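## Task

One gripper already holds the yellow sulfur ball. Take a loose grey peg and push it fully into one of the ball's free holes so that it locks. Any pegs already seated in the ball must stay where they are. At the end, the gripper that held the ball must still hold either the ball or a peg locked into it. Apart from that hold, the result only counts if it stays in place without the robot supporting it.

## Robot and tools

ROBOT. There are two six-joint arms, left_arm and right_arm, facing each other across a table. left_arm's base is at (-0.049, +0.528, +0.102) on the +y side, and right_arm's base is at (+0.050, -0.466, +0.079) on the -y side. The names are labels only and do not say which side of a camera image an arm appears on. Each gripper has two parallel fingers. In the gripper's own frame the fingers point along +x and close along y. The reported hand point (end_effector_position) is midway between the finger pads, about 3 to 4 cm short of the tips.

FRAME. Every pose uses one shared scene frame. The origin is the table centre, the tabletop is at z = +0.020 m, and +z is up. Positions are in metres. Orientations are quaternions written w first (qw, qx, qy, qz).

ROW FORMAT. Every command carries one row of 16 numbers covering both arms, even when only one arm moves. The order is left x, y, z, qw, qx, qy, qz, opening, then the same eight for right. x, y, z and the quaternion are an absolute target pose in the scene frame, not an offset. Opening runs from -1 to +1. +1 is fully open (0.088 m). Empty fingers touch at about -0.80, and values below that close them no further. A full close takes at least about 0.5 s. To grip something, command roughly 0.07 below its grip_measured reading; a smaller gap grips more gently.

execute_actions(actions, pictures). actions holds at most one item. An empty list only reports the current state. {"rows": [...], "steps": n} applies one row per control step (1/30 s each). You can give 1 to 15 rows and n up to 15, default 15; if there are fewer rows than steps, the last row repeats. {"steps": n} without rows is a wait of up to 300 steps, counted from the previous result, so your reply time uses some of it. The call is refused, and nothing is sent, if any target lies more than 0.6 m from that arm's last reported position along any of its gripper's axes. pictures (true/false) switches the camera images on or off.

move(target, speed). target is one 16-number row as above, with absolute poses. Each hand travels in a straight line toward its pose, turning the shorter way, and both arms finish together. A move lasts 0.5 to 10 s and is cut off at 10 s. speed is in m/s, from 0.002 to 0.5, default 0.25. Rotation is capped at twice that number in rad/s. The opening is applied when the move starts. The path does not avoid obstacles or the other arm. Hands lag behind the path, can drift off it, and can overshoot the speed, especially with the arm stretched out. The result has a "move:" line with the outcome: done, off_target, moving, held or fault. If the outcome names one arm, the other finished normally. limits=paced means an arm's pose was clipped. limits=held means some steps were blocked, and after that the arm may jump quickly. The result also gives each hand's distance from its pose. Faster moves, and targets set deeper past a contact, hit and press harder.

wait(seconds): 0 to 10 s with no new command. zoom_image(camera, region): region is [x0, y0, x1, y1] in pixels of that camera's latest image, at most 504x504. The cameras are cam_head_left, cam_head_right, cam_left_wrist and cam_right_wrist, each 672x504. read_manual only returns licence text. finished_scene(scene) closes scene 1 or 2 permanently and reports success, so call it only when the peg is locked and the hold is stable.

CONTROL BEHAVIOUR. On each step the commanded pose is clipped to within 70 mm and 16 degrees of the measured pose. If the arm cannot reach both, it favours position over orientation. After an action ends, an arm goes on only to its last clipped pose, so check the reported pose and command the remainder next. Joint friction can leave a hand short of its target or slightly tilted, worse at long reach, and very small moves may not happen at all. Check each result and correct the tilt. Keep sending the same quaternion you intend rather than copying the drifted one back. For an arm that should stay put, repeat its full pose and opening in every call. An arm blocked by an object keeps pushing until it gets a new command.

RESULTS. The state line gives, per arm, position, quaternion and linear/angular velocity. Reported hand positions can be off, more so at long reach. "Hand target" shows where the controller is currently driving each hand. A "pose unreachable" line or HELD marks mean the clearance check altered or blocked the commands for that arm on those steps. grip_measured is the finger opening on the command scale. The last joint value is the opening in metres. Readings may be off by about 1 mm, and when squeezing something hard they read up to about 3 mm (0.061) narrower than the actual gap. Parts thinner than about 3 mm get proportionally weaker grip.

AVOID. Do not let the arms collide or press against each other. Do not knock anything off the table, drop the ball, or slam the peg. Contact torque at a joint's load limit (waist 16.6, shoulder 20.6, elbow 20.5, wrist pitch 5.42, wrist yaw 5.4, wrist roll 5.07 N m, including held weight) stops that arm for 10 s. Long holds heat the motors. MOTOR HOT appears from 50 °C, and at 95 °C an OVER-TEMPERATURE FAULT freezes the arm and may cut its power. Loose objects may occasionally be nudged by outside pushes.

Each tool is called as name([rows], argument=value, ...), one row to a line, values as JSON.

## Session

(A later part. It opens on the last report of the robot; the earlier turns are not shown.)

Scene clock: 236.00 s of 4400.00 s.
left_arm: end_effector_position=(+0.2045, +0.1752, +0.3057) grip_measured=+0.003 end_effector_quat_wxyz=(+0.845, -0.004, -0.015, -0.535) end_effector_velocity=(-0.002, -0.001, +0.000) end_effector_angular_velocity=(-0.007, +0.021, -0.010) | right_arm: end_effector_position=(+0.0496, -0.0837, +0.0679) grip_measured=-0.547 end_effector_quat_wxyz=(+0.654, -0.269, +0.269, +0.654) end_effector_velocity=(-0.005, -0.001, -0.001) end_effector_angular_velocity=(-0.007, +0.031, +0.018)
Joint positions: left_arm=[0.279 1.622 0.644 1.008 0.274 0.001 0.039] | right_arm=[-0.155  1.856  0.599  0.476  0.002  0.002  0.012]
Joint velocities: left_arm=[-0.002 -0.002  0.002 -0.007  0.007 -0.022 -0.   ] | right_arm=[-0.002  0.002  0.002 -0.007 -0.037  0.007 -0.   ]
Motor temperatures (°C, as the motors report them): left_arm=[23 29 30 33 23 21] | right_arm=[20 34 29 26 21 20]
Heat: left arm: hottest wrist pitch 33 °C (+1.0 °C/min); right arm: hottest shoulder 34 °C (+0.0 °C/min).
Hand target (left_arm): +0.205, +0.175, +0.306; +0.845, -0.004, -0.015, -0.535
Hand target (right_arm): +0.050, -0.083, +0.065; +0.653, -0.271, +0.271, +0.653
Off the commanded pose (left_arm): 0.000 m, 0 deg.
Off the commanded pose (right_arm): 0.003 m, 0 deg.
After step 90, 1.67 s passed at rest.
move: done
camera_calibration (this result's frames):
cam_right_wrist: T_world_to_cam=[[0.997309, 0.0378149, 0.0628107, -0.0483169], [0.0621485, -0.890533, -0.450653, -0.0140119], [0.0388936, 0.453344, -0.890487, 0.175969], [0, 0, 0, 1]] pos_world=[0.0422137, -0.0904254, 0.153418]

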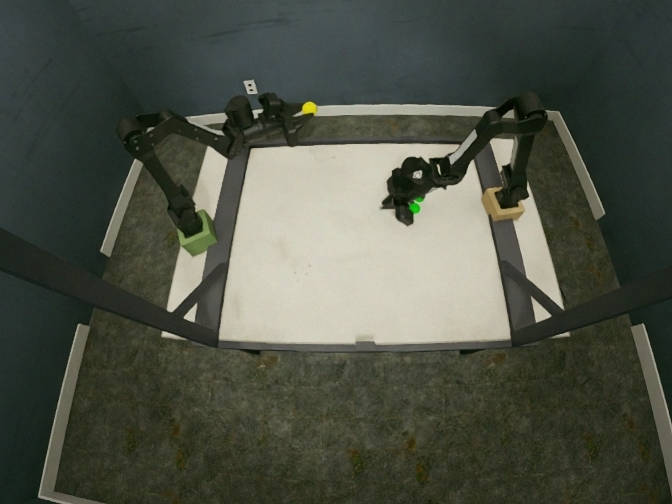

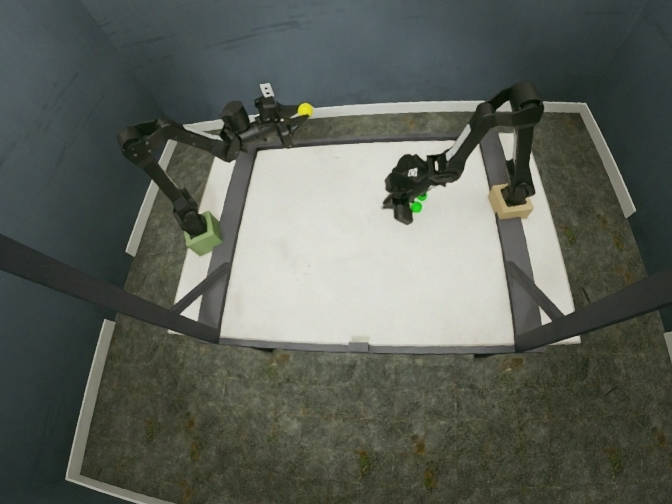

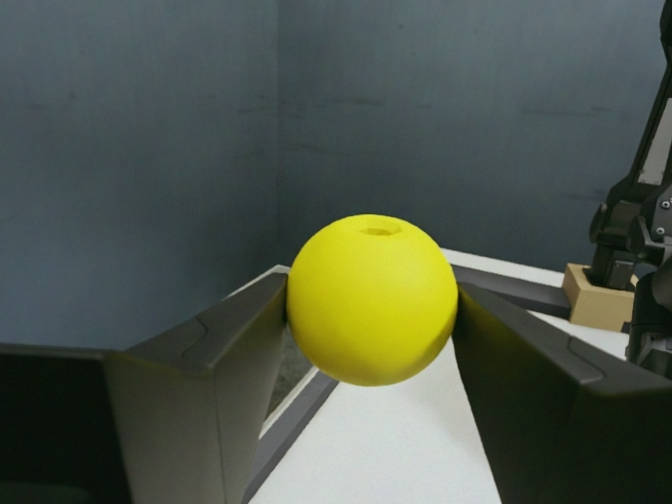

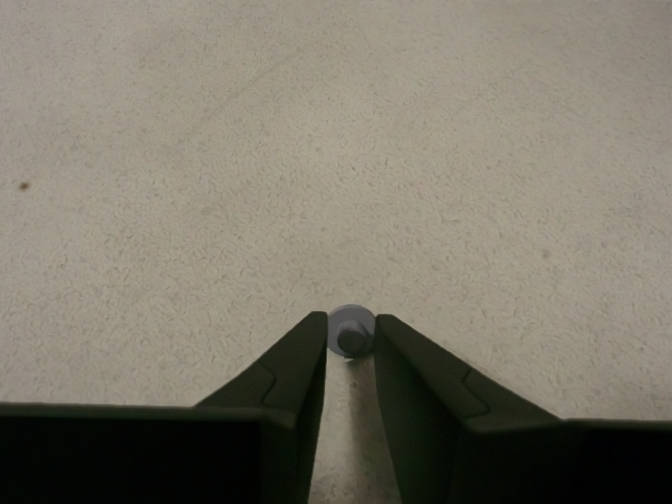

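move(target=[0.2045, 0.1752, 0.3057, 0.845, -0.004, -0.015, -0.535, -0.07, 0.0500, -0.0825, 0.0655, 0.6533, -0.2706, 0.2706, 0.6533, -0.75], speed=0.01)

zoom_image(camera="cam_right_wrist", region=[300, 265, 410, 375])

Scene clock: 241.80 s of 4400.00 s.
left_arm: end_effector_position=(+0.2045, +0.1752, +0.3057) grip_measured=+0.003 end_effector_quat_wxyz=(+0.845, -0.004, -0.015, -0.535) end_effector_velocity=(+0.002, +0.001, -0.001) end_effector_angular_velocity=(+0.008, -0.001, +0.020) | right_arm: end_effector_position=(+0.0496, -0.0836, +0.0680) grip_measured=-0.747 end_effector_quat_wxyz=(+0.654, -0.269, +0.269, +0.654) end_effector_velocity=(+0.002, -0.002, -0.002) end_effector_angular_velocity=(-0.017, -0.021, +0.008)
Joint positions: left_arm=[0.279 1.622 0.644 1.008 0.274 0.001 0.039] | right_arm=[-0.155  1.856  0.6    0.476  0.002  0.002  0.002]
Joint velocities: left_arm=[-0.002 -0.002 -0.002 -0.007 -0.022  0.007 -0.   ] | right_arm=[-0.002 -0.002  0.002 -0.022  0.007 -0.022  0.   ]
Motor temperatures (°C, as the motors report them): left_arm=[23 29 30 33 23 21] | right_arm=[20 34 29 26 21 20]
Heat: left arm: hottest wrist pitch 33 °C (+1.0 °C/min); right arm: hottest shoulder 34 °C (-1.0 °C/min).
Hand target (left_arm): +0.205, +0.175, +0.306; +0.845, -0.004, -0.015, -0.535
Hand target (right_arm): +0.050, -0.083, +0.066; +0.653, -0.271, +0.271, +0.653
Off the commanded pose (left_arm): 0.000 m, 0 deg.
Off the commanded pose (right_arm): 0.003 m, 0 deg.
After step 90, 2.10 s passed at rest.
move: done
camera_calibration (this result's frames):
cam_right_wrist: T_world_to_cam=[[0.997309, 0.037791, 0.0628244, -0.0483319], [0.0621482, -0.890361, -0.450993, -0.0137999], [0.038893, 0.453683, -0.890314, 0.17602], [0, 0, 0, 1]] pos_world=[0.0422135, -0.0903176, 0.153526]

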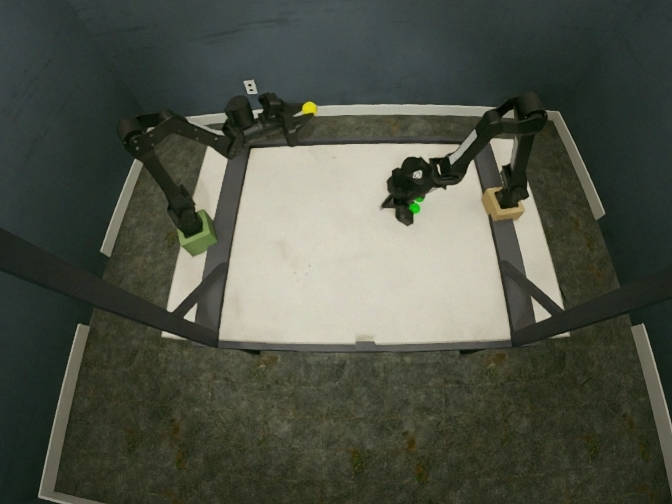

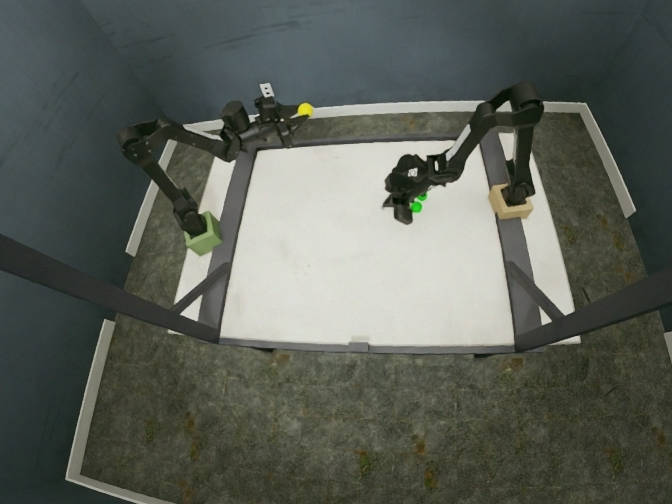

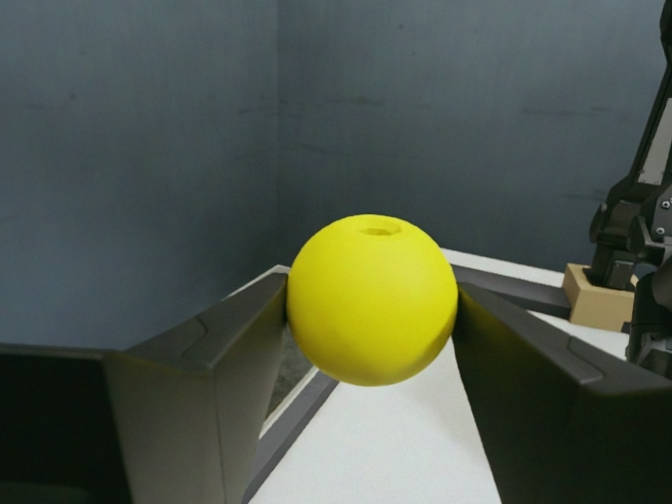

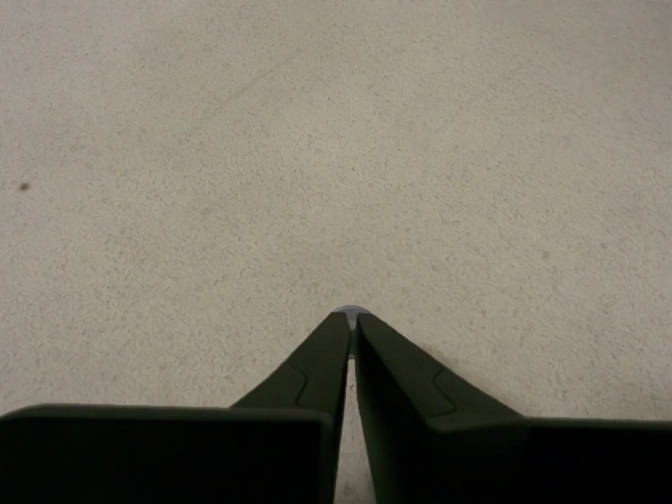

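Region (300, 265, 410, 375) of cam_right_wrist's 672x504 image, scaled by 4.582, with more detail than that image has.

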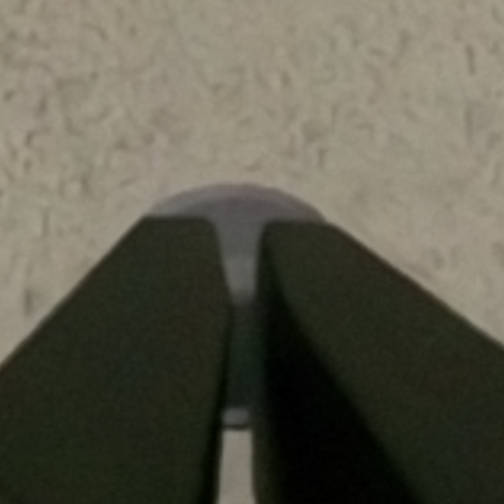

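move(target=[0.2045, 0.1752, 0.3057, 0.845, -0.004, -0.015, -0.535, -0.07, 0.0500, -0.0825, 0.0655, 0.6533, -0.2706, 0.2706, 0.6533, -0.55], speed=0.01)

move(target=[0.2045, 0.1752, 0.3057, 0.845, -0.004, -0.015, -0.535, -0.07, 0.0500, -0.0803, 0.0615, 0.6533, -0.2706, 0.2706, 0.6533, -0.55], speed=0.01)

zoom_image(camera="cam_right_wrist", region=[300, 265, 410, 375])

Scene clock: 248.23 s of 4400.00 s.
left_arm: end_effector_position=(+0.2045, +0.1752, +0.3057) grip_measured=+0.003 end_effector_quat_wxyz=(+0.845, -0.004, -0.015, -0.535) end_effector_velocity=(-0.000, +0.000, +0.002) end_effector_angular_velocity=(-0.009, +0.002, +0.005) | right_arm: end_effector_position=(+0.0496, -0.0836, +0.0680) grip_measured=-0.553 end_effector_quat_wxyz=(+0.654, -0.269, +0.269, +0.654) end_effector_velocity=(-0.000, -0.002, -0.001) end_effector_angular_velocity=(-0.007, +0.010, -0.002)
Joint positions: left_arm=[0.279 1.622 0.644 1.008 0.274 0.001 0.039] | right_arm=[-0.155  1.856  0.6    0.476  0.002  0.002  0.012]
Joint velocities: left_arm=[-0.002 -0.002 -0.002  0.007 -0.007 -0.007 -0.   ] | right_arm=[-0.002 -0.002 -0.002 -0.007 -0.007  0.007 -0.   ]
Motor temperatures (°C, as the motors report them): left_arm=[23 29 30 33 23 21] | right_arm=[20 34 29 27 21 20]
Heat: left arm: hottest wrist pitch 33 °C (+1.0 °C/min); right arm: hottest shoulder 34 °C (-3.0 °C/min).
Hand target (left_arm): +0.205, +0.175, +0.306; +0.845, -0.004, -0.015, -0.535
Hand target (right_arm): +0.050, -0.083, +0.065; +0.653, -0.271, +0.271, +0.653
Off the commanded pose (left_arm): 0.000 m, 0 deg.
Off the commanded pose (right_arm): 0.003 m, 0 deg.
After step 90, 2.73 s passed at rest.
move: done
camera_calibration (this result's frames):
cam_right_wrist: T_world_to_cam=[[0.997309, 0.037791, 0.0628244, -0.0483319], [0.0621482, -0.890361, -0.450993, -0.0137999], [0.038893, 0.453683, -0.890314, 0.17602], [0, 0, 0, 1]] pos_world=[0.0422135, -0.0903176, 0.153526]

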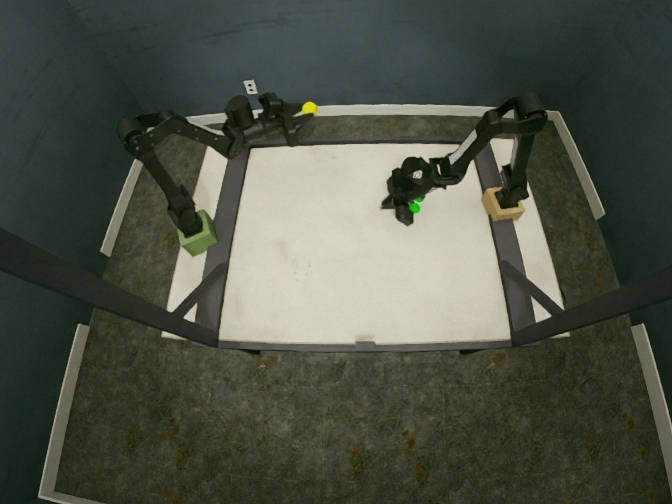

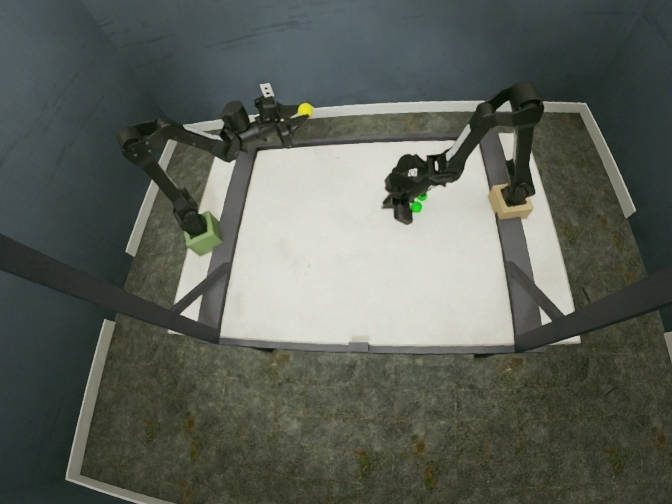

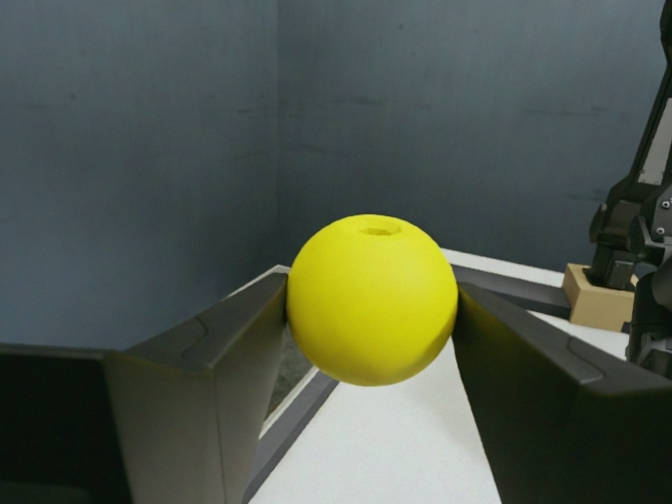

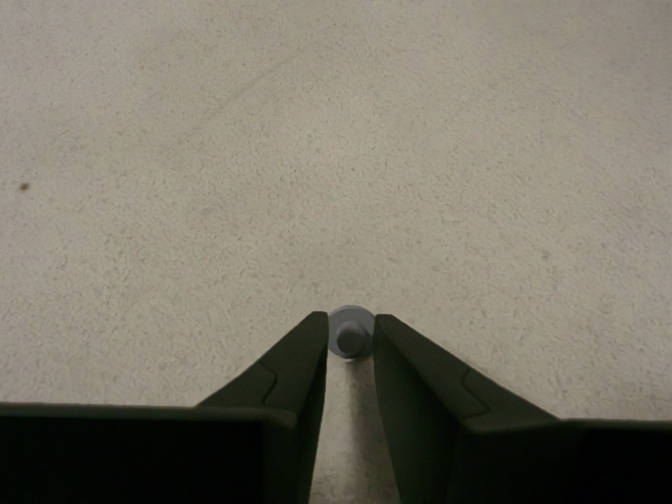

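Scene clock: 249.20 s of 4400.00 s.
left_arm: end_effector_position=(+0.2045, +0.1752, +0.3057) grip_measured=+0.003 end_effector_quat_wxyz=(+0.845, -0.004, -0.015, -0.535) end_effector_velocity=(-0.000, +0.000, -0.002) end_effector_angular_velocity=(+0.009, -0.002, +0.005) | right_arm: end_effector_position=(+0.0496, -0.0814, +0.0641) grip_measured=-0.553 end_effector_quat_wxyz=(+0.654, -0.269, +0.269, +0.654) end_effector_velocity=(+0.002, -0.002, -0.003) end_effector_angular_velocity=(-0.012, -0.000, +0.003)
Joint positions: left_arm=[0.279 1.622 0.644 1.008 0.274 0.001 0.039] | right_arm=[-0.155  1.879  0.606  0.493  0.002  0.002  0.012]
Joint velocities: left_arm=[-0.002 -0.002 -0.002 -0.007 -0.007  0.007 -0.   ] | right_arm=[-0.007  0.002 -0.002 -0.007 -0.007 -0.007 -0.   ]
Motor temperatures (°C, as the motors report them): left_arm=[23 29 30 33 23 21] | right_arm=[20 34 29 27 21 20]
Heat: left arm: hottest wrist pitch 33 °C (+1.0 °C/min); right arm: hottest shoulder 34 °C (-3.0 °C/min).
Hand target (left_arm): +0.205, +0.175, +0.306; +0.845, -0.004, -0.015, -0.535
Hand target (right_arm): +0.050, -0.080, +0.062; +0.653, -0.271, +0.271, +0.653
Off the commanded pose (left_arm): 0.000 m, 0 deg.
Off the commanded pose (right_arm): 0.003 m, 0 deg.
move: done
camera_calibration (this result's frames):
cam_right_wrist: T_world_to_cam=[[0.997309, 0.037791, 0.0628244, -0.0481668], [0.0621482, -0.890361, -0.450993, -0.0135699], [0.038893, 0.453683, -0.890314, 0.171515], [0, 0, 0, 1]] pos_world=[0.0422097, -0.0880753, 0.149608]

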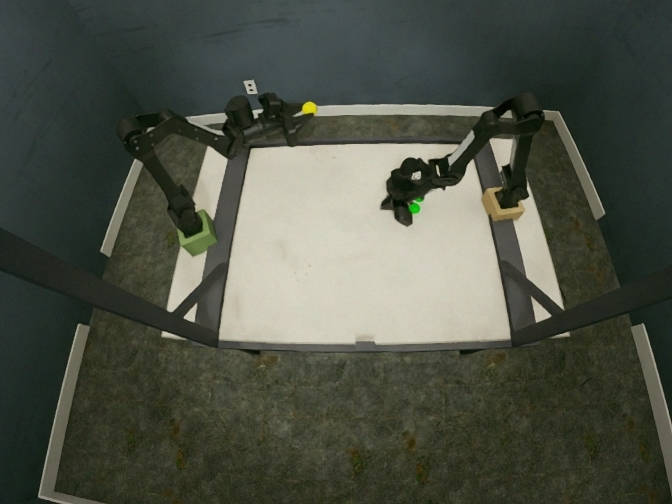

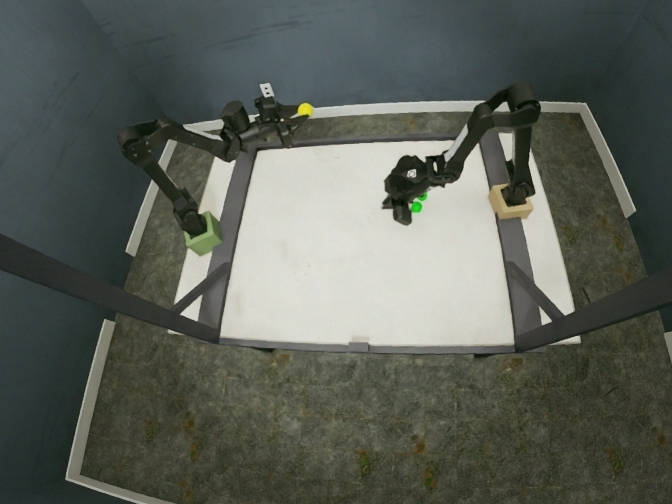

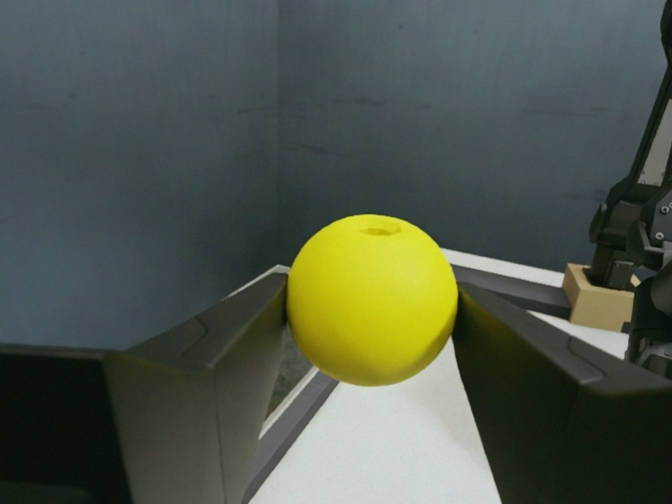

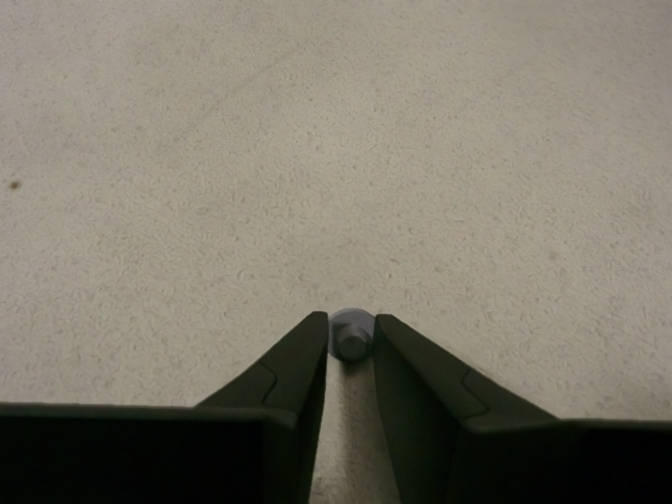

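Region (300, 265, 410, 375) of cam_right_wrist's 672x504 image, scaled by 4.582, with more detail than that image has.

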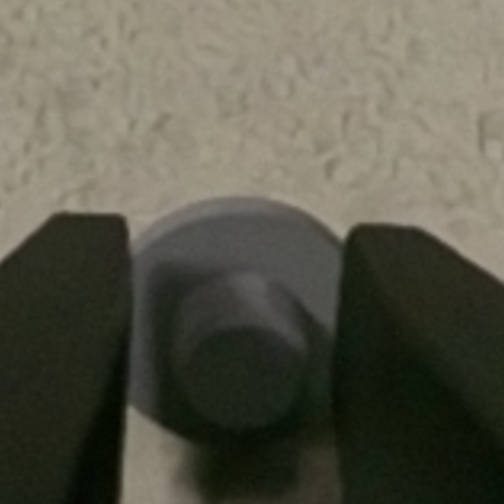

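move(target=[0.2045, 0.1752, 0.3057, 0.845, -0.004, -0.015, -0.535, -0.07, 0.0500, -0.0797, 0.0600, 0.6533, -0.2706, 0.2706, 0.6533, -0.57], speed=0.01)

zoom_image(camera="cam_right_wrist", region=[300, 265, 410, 375])

Scene clock: 252.80 s of 4400.00 s.
left_arm: end_effector_position=(+0.2045, +0.1752, +0.3057) grip_measured=+0.003 end_effector_quat_wxyz=(+0.845, -0.004, -0.015, -0.535) end_effector_velocity=(+0.004, +0.002, -0.005) end_effector_angular_velocity=(+0.013, +0.022, +0.024) | right_arm: end_effector_position=(+0.0496, -0.0809, +0.0625) grip_measured=-0.567 end_effector_quat_wxyz=(+0.654, -0.269, +0.269, +0.654) end_effector_velocity=(+0.002, +0.000, +0.000) end_effector_angular_velocity=(-0.002, -0.000, +0.003)
Joint positions: left_arm=[0.279 1.622 0.644 1.008 0.274 0.001 0.039] | right_arm=[-0.155  1.887  0.607  0.499  0.002  0.002  0.011]
Joint velocities: left_arm=[ 0.002 -0.002 -0.002 -0.022 -0.022 -0.007 -0.   ] | right_arm=[-0.007 -0.002  0.002 -0.007 -0.007 -0.007  0.   ]
Motor temperatures (°C, as the motors report them): left_arm=[23 29 30 33 23 21] | right_arm=[20 33 29 27 21 20]
Heat: left arm: hottest wrist pitch 33 °C (+1.0 °C/min); right arm: hottest shoulder 33 °C (-6.1 °C/min).
Hand target (left_arm): +0.205, +0.175, +0.306; +0.845, -0.004, -0.015, -0.535
Hand target (right_arm): +0.050, -0.080, +0.060; +0.653, -0.271, +0.271, +0.653
Off the commanded pose (left_arm): 0.000 m, 0 deg.
Off the commanded pose (right_arm): 0.003 m, 0 deg.
move: done
camera_calibration (this result's frames):
cam_right_wrist: T_world_to_cam=[[0.997309, 0.0378149, 0.0628107, -0.0480807], [0.0621485, -0.890533, -0.450653, -0.01391], [0.0388936, 0.453344, -0.890487, 0.169871], [0, 0, 0, 1]] pos_world=[0.0422089, -0.0875792, 0.148019]

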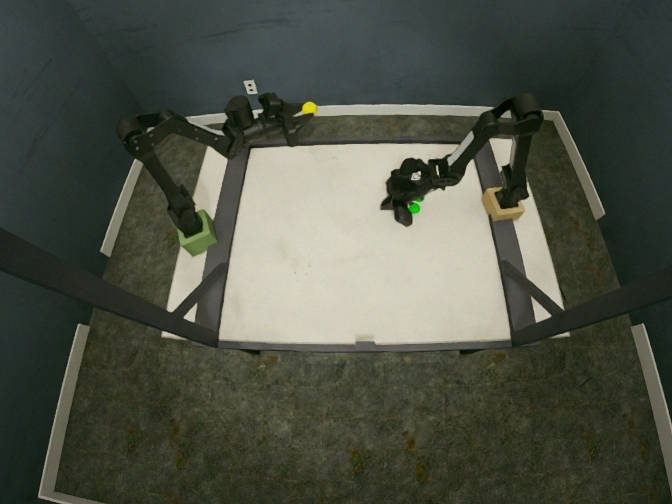

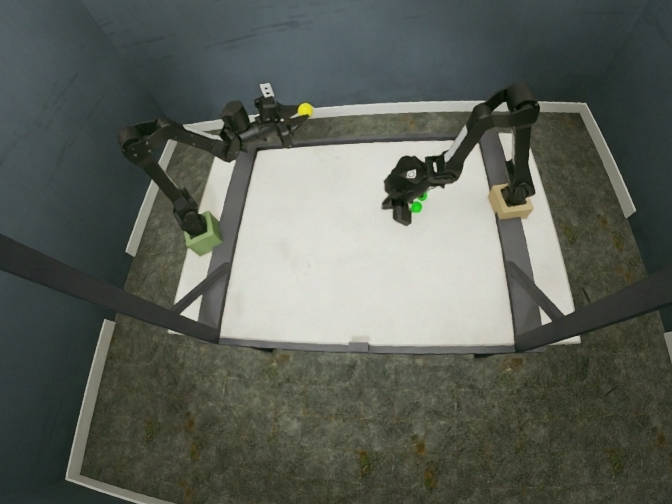

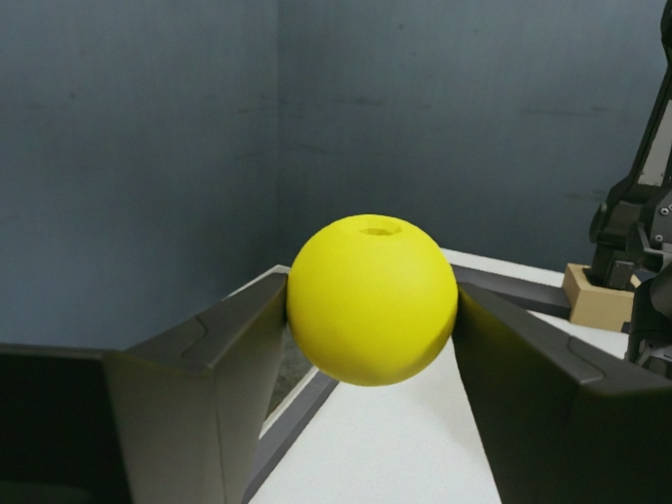

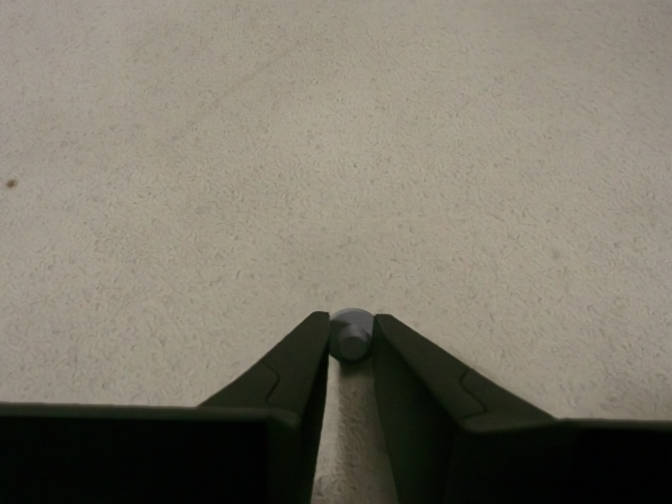

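Region (300, 265, 410, 375) of cam_right_wrist's 672x504 image, scaled by 4.582, with more detail than that image has.

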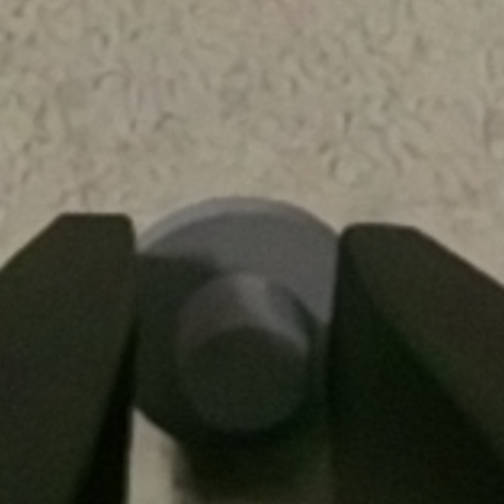

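move(target=[0.2045, 0.1752, 0.3057, 0.845, -0.004, -0.015, -0.535, -0.07, 0.0500, -0.0797, 0.0600, 0.6533, -0.2706, 0.2706, 0.6533, -0.76], speed=0.01)

zoom_image(camera="cam_right_wrist", region=[300, 265, 410, 375])

Scene clock: 256.20 s of 4400.00 s.
left_arm: end_effector_position=(+0.2045, +0.1752, +0.3057) grip_measured=+0.003 end_effector_quat_wxyz=(+0.845, -0.004, -0.015, -0.535) end_effector_velocity=(-0.001, +0.001, +0.001) end_effector_angular_velocity=(-0.001, +0.008, +0.005) | right_arm: end_effector_position=(+0.0496, -0.0805, +0.0628) grip_measured=-0.757 end_effector_quat_wxyz=(+0.654, -0.269, +0.269, +0.654) end_effector_velocity=(-0.002, +0.001, +0.001) end_effector_angular_velocity=(+0.007, +0.010, +0.018)
Joint positions: left_arm=[0.279 1.622 0.644 1.008 0.274 0.001 0.039] | right_arm=[-0.155  1.887  0.608  0.5    0.002  0.002  0.002]
Joint velocities: left_arm=[-0.002 -0.007 -0.002 -0.007 -0.007 -0.007 -0.   ] | right_arm=[-0.002 -0.002 -0.002  0.007 -0.022 -0.007 -0.   ]
Motor temperatures (°C, as the motors report them): left_arm=[23 29 30 33 23 21] | right_arm=[20 33 29 27 21 20]
Heat: left arm: hottest wrist pitch 33 °C (+1.0 °C/min); right arm: hottest shoulder 33 °C (-6.0 °C/min).
Hand target (left_arm): +0.205, +0.175, +0.306; +0.845, -0.004, -0.015, -0.535
Hand target (right_arm): +0.050, -0.080, +0.060; +0.653, -0.271, +0.271, +0.653
Off the commanded pose (left_arm): 0.000 m, 0 deg.
Off the commanded pose (right_arm): 0.003 m, 0 deg.
move: done
camera_calibration (this result's frames):
cam_right_wrist: T_world_to_cam=[[0.997309, 0.037743, 0.062852, -0.0481187], [0.0621477, -0.890017, -0.451672, -0.0133763], [0.0388919, 0.454362, -0.889968, 0.170011], [0, 0, 0, 1]] pos_world=[0.0422085, -0.0873355, 0.148287]

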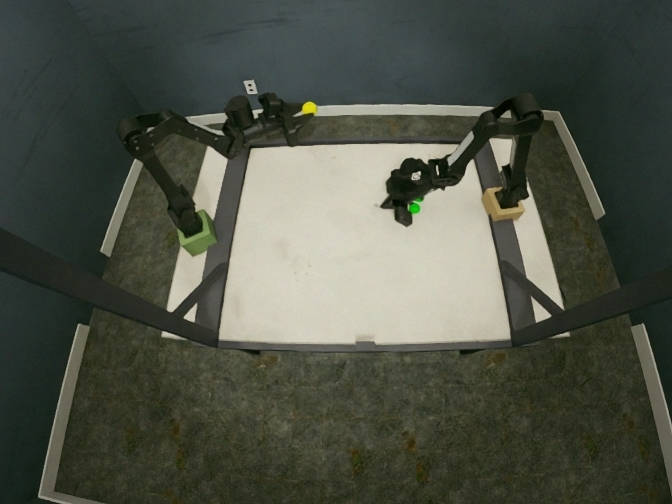

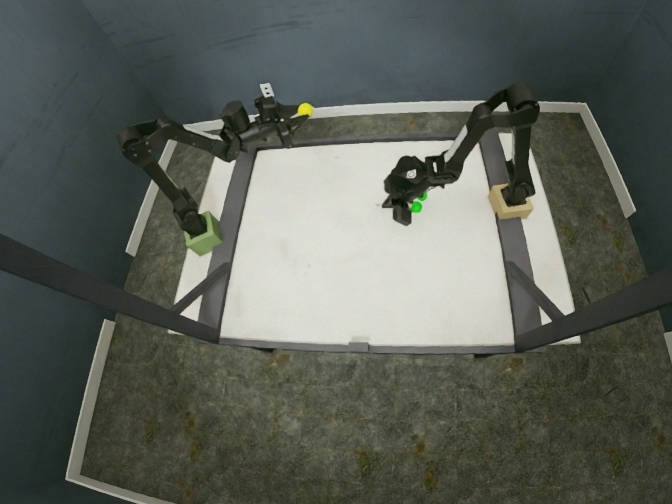

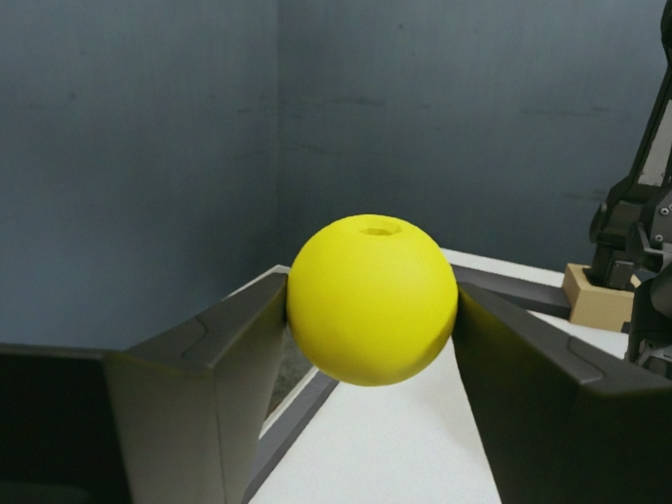

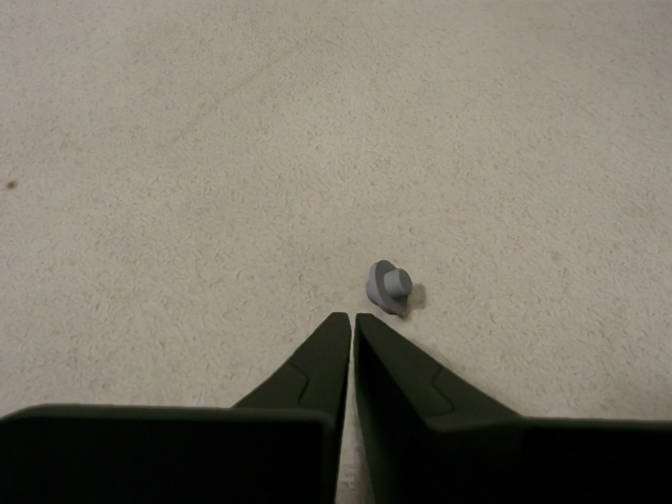

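Region (300, 265, 410, 375) of cam_right_wrist's 672x504 image, scaled by 4.582, with more detail than that image has.

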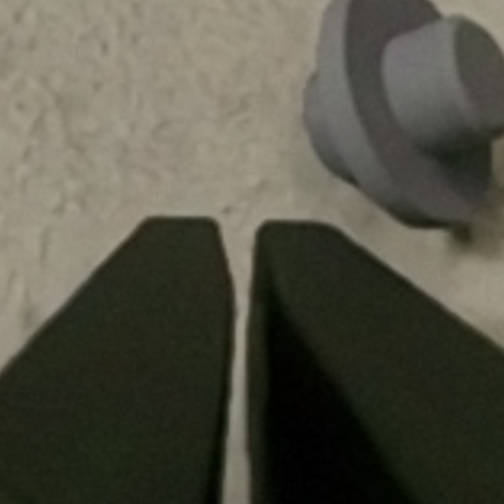

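zoom_image(camera="cam_right_wrist", region=[340, 240, 440, 340])

Region (340, 240, 440, 340) of cam_right_wrist's 672x504 image, scaled by 5.040, with more detail than that image has.

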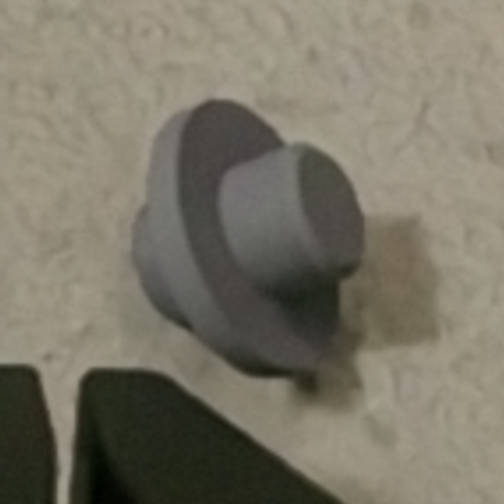

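move(target=[0.2045, 0.1752, 0.3057, 0.845, -0.004, -0.015, -0.535, -0.07, 0.050, -0.085, 0.10, 0.6533, -0.2706, 0.2706, 0.6533, -0.58], speed=0.1)

move(target=[0.2045, 0.1752, 0.3057, 0.845, -0.004, -0.015, -0.535, -0.07, 0.058, -0.044, 0.095, 0.7061, -0.037, 0.7061, 0.037, -0.58], speed=0.3)

Scene clock: 328.33 s of 4400.00 s.
left_arm: end_effector_position=(+0.2045, +0.1752, +0.3057) grip_measured=+0.003 end_effector_quat_wxyz=(+0.845, -0.004, -0.015, -0.535) end_effector_velocity=(-0.000, -0.000, +0.000) end_effector_angular_velocity=(-0.001, +0.008, -0.005) | right_arm: end_effector_position=(+0.0496, -0.0871, +0.0957) grip_measured=-0.583 end_effector_quat_wxyz=(+0.652, -0.274, +0.274, +0.651) end_effector_velocity=(+0.002, -0.002, -0.001) end_effector_angular_velocity=(-0.007, -0.010, -0.002)
Joint positions: left_arm=[0.279 1.622 0.644 1.008 0.274 0.001 0.039] | right_arm=[-0.155  1.731  0.628  0.306  0.002  0.002  0.01 ]
Joint velocities: left_arm=[ 0.002 -0.002  0.002 -0.007  0.007 -0.007 -0.   ] | right_arm=[-0.002 -0.002 -0.002 -0.007  0.007 -0.007 -0.   ]
Motor temperatures (°C, as the motors report them): left_arm=[23 29 30 34 23 21] | right_arm=[20 33 29 30 21 20]
Heat: left arm: hottest wrist pitch 34 °C (+1.0 °C/min); right arm: hottest shoulder 33 °C (+0.0 °C/min).
Hand target (left_arm): +0.205, +0.175, +0.306; +0.845, -0.004, -0.015, -0.535
Hand target (right_arm): +0.050, -0.085, +0.100; +0.653, -0.271, +0.271, +0.653
Off the commanded pose (left_arm): 0.000 m, 0 deg.
Off the commanded pose (right_arm): 0.005 m, 1 deg.
After step 160, 66.00 s passed at rest.
move: done
camera_calibration (this result's frames):
cam_right_wrist: T_world_to_cam=[[0.997307, 0.0388166, 0.0622235, -0.0498004], [0.0621604, -0.897639, -0.436326, -0.00644104], [0.0389175, 0.439019, -0.897635, 0.2017], [0, 0, 0, 1]] pos_world=[0.042217, -0.0923985, 0.181341]

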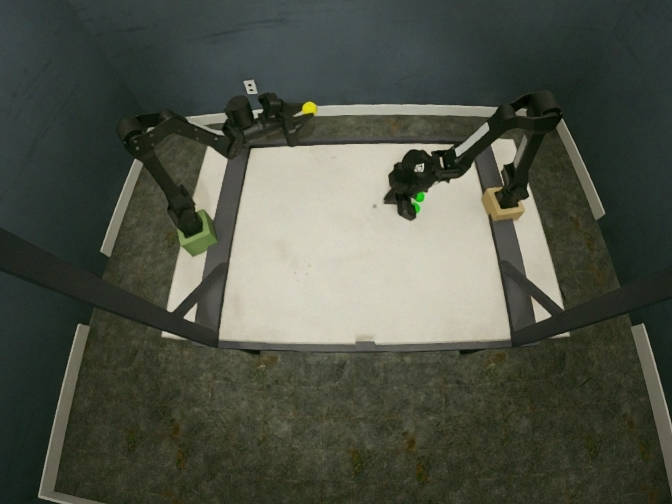

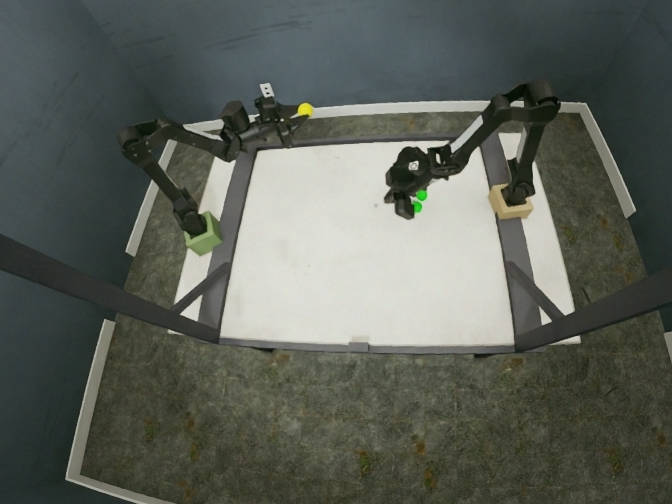

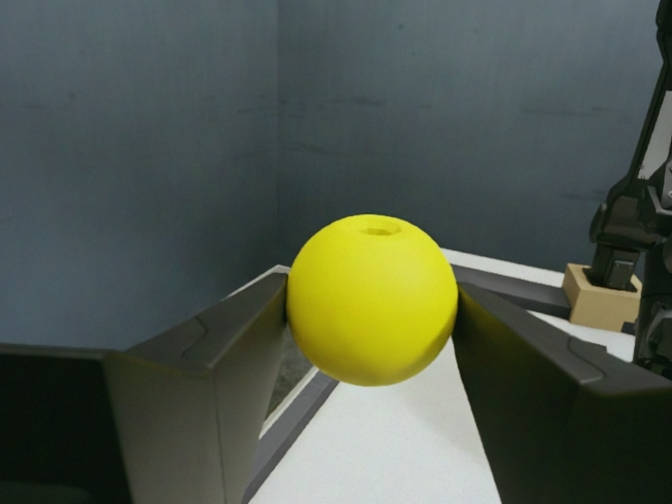

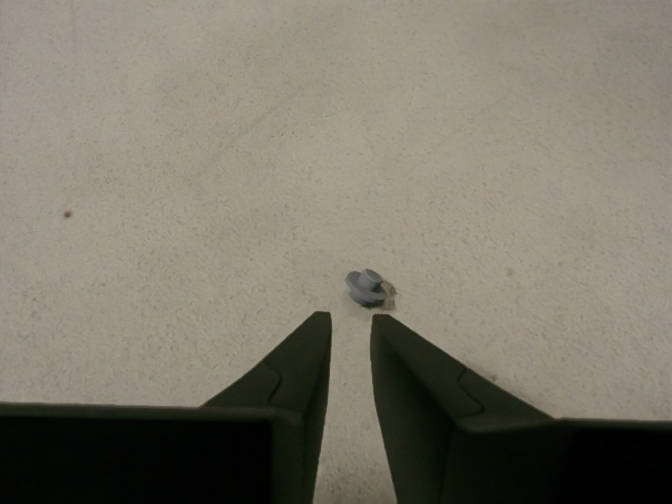

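Scene clock: 331.47 s of 4400.00 s.
left_arm: end_effector_position=(+0.2045, +0.1752, +0.3057) grip_measured=+0.003 end_effector_quat_wxyz=(+0.845, -0.004, -0.015, -0.535) end_effector_velocity=(-0.001, +0.001, +0.004) end_effector_angular_velocity=(-0.012, -0.001, +0.005) | right_arm: end_effector_position=(+0.0579, -0.0449, +0.1003) grip_measured=-0.583 end_effector_quat_wxyz=(+0.706, -0.035, +0.706, +0.044) end_effector_velocity=(-0.002, -0.001, +0.002) end_effector_angular_velocity=(-0.012, +0.022, -0.009)
Joint positions: left_arm=[0.279 1.622 0.644 1.008 0.274 0.001 0.039] | right_arm=[-0.176  2.211  1.665 -1.012 -0.     1.441  0.01 ]
Joint velocities: left_arm=[-0.002 -0.007 -0.002  0.007 -0.007 -0.007 -0.   ] | right_arm=[-0.002  0.002  0.012 -0.022 -0.022  0.007 -0.   ]
Motor temperatures (°C, as the motors report them): left_arm=[23 29 30 34 23 21] | right_arm=[20 33 30 29 21 20]
Heat: left arm: hottest wrist pitch 34 °C (+1.0 °C/min); right arm: hottest shoulder 33 °C (+0.0 °C/min).
Hand target (left_arm): +0.205, +0.175, +0.306; +0.845, -0.004, -0.015, -0.535
Hand target (right_arm): +0.058, -0.045, +0.095; +0.705, -0.037, +0.707, +0.037
Off the commanded pose (left_arm): 0.000 m, 0 deg.
Off the commanded pose (right_arm): 0.005 m, 1 deg.
move: done
camera_calibration (this result's frames):
cam_right_wrist: T_world_to_cam=[[0.181652, -0.983353, 0.00448101, -0.0528245], [-0.934097, -0.171125, 0.313336, 0.0480463], [-0.307352, -0.0611037, -0.949632, 0.189757], [0, 0, 0, 1]] pos_world=[0.112798, -0.0321283, 0.165381]

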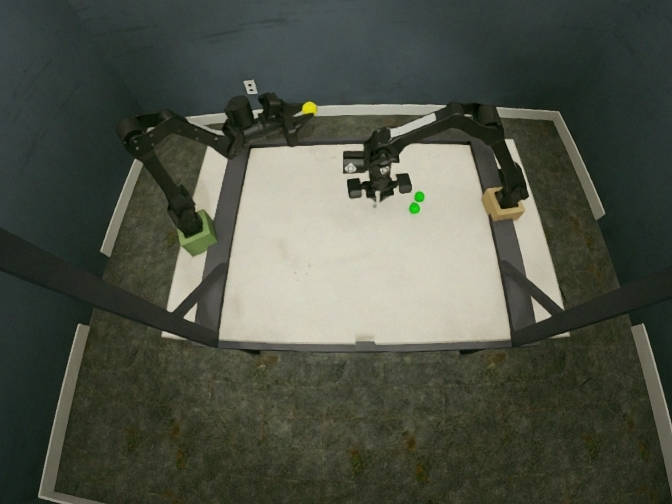

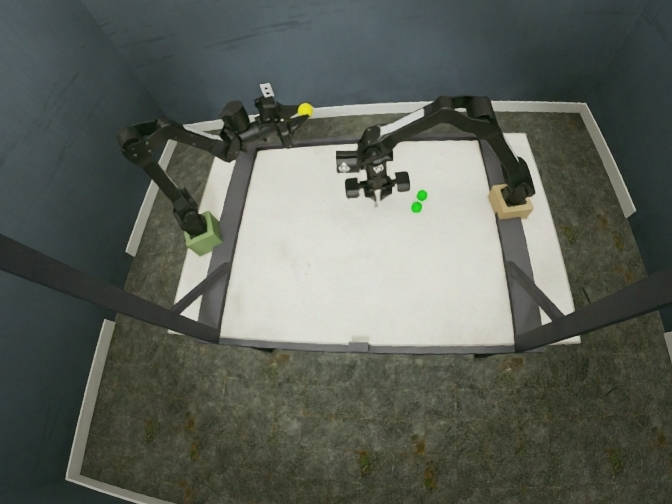

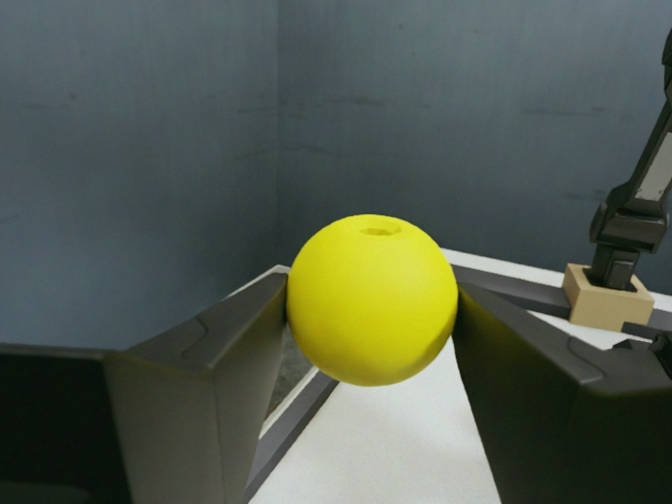

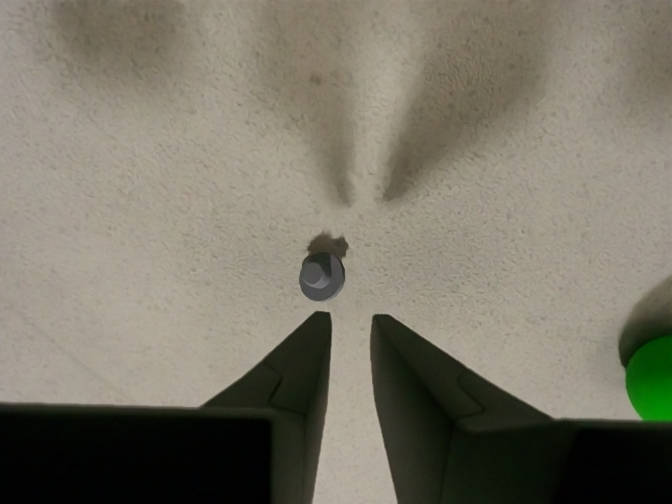

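zoom_image(camera="cam_right_wrist", region=[275, 225, 375, 325])

Region (275, 225, 375, 325) of cam_right_wrist's 672x504 image, scaled by 5.040, with more detail than that image has.

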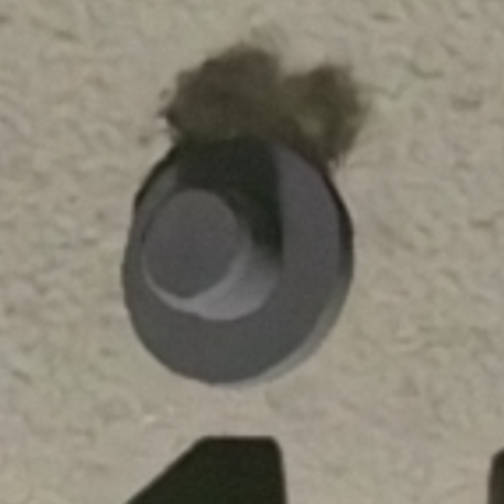

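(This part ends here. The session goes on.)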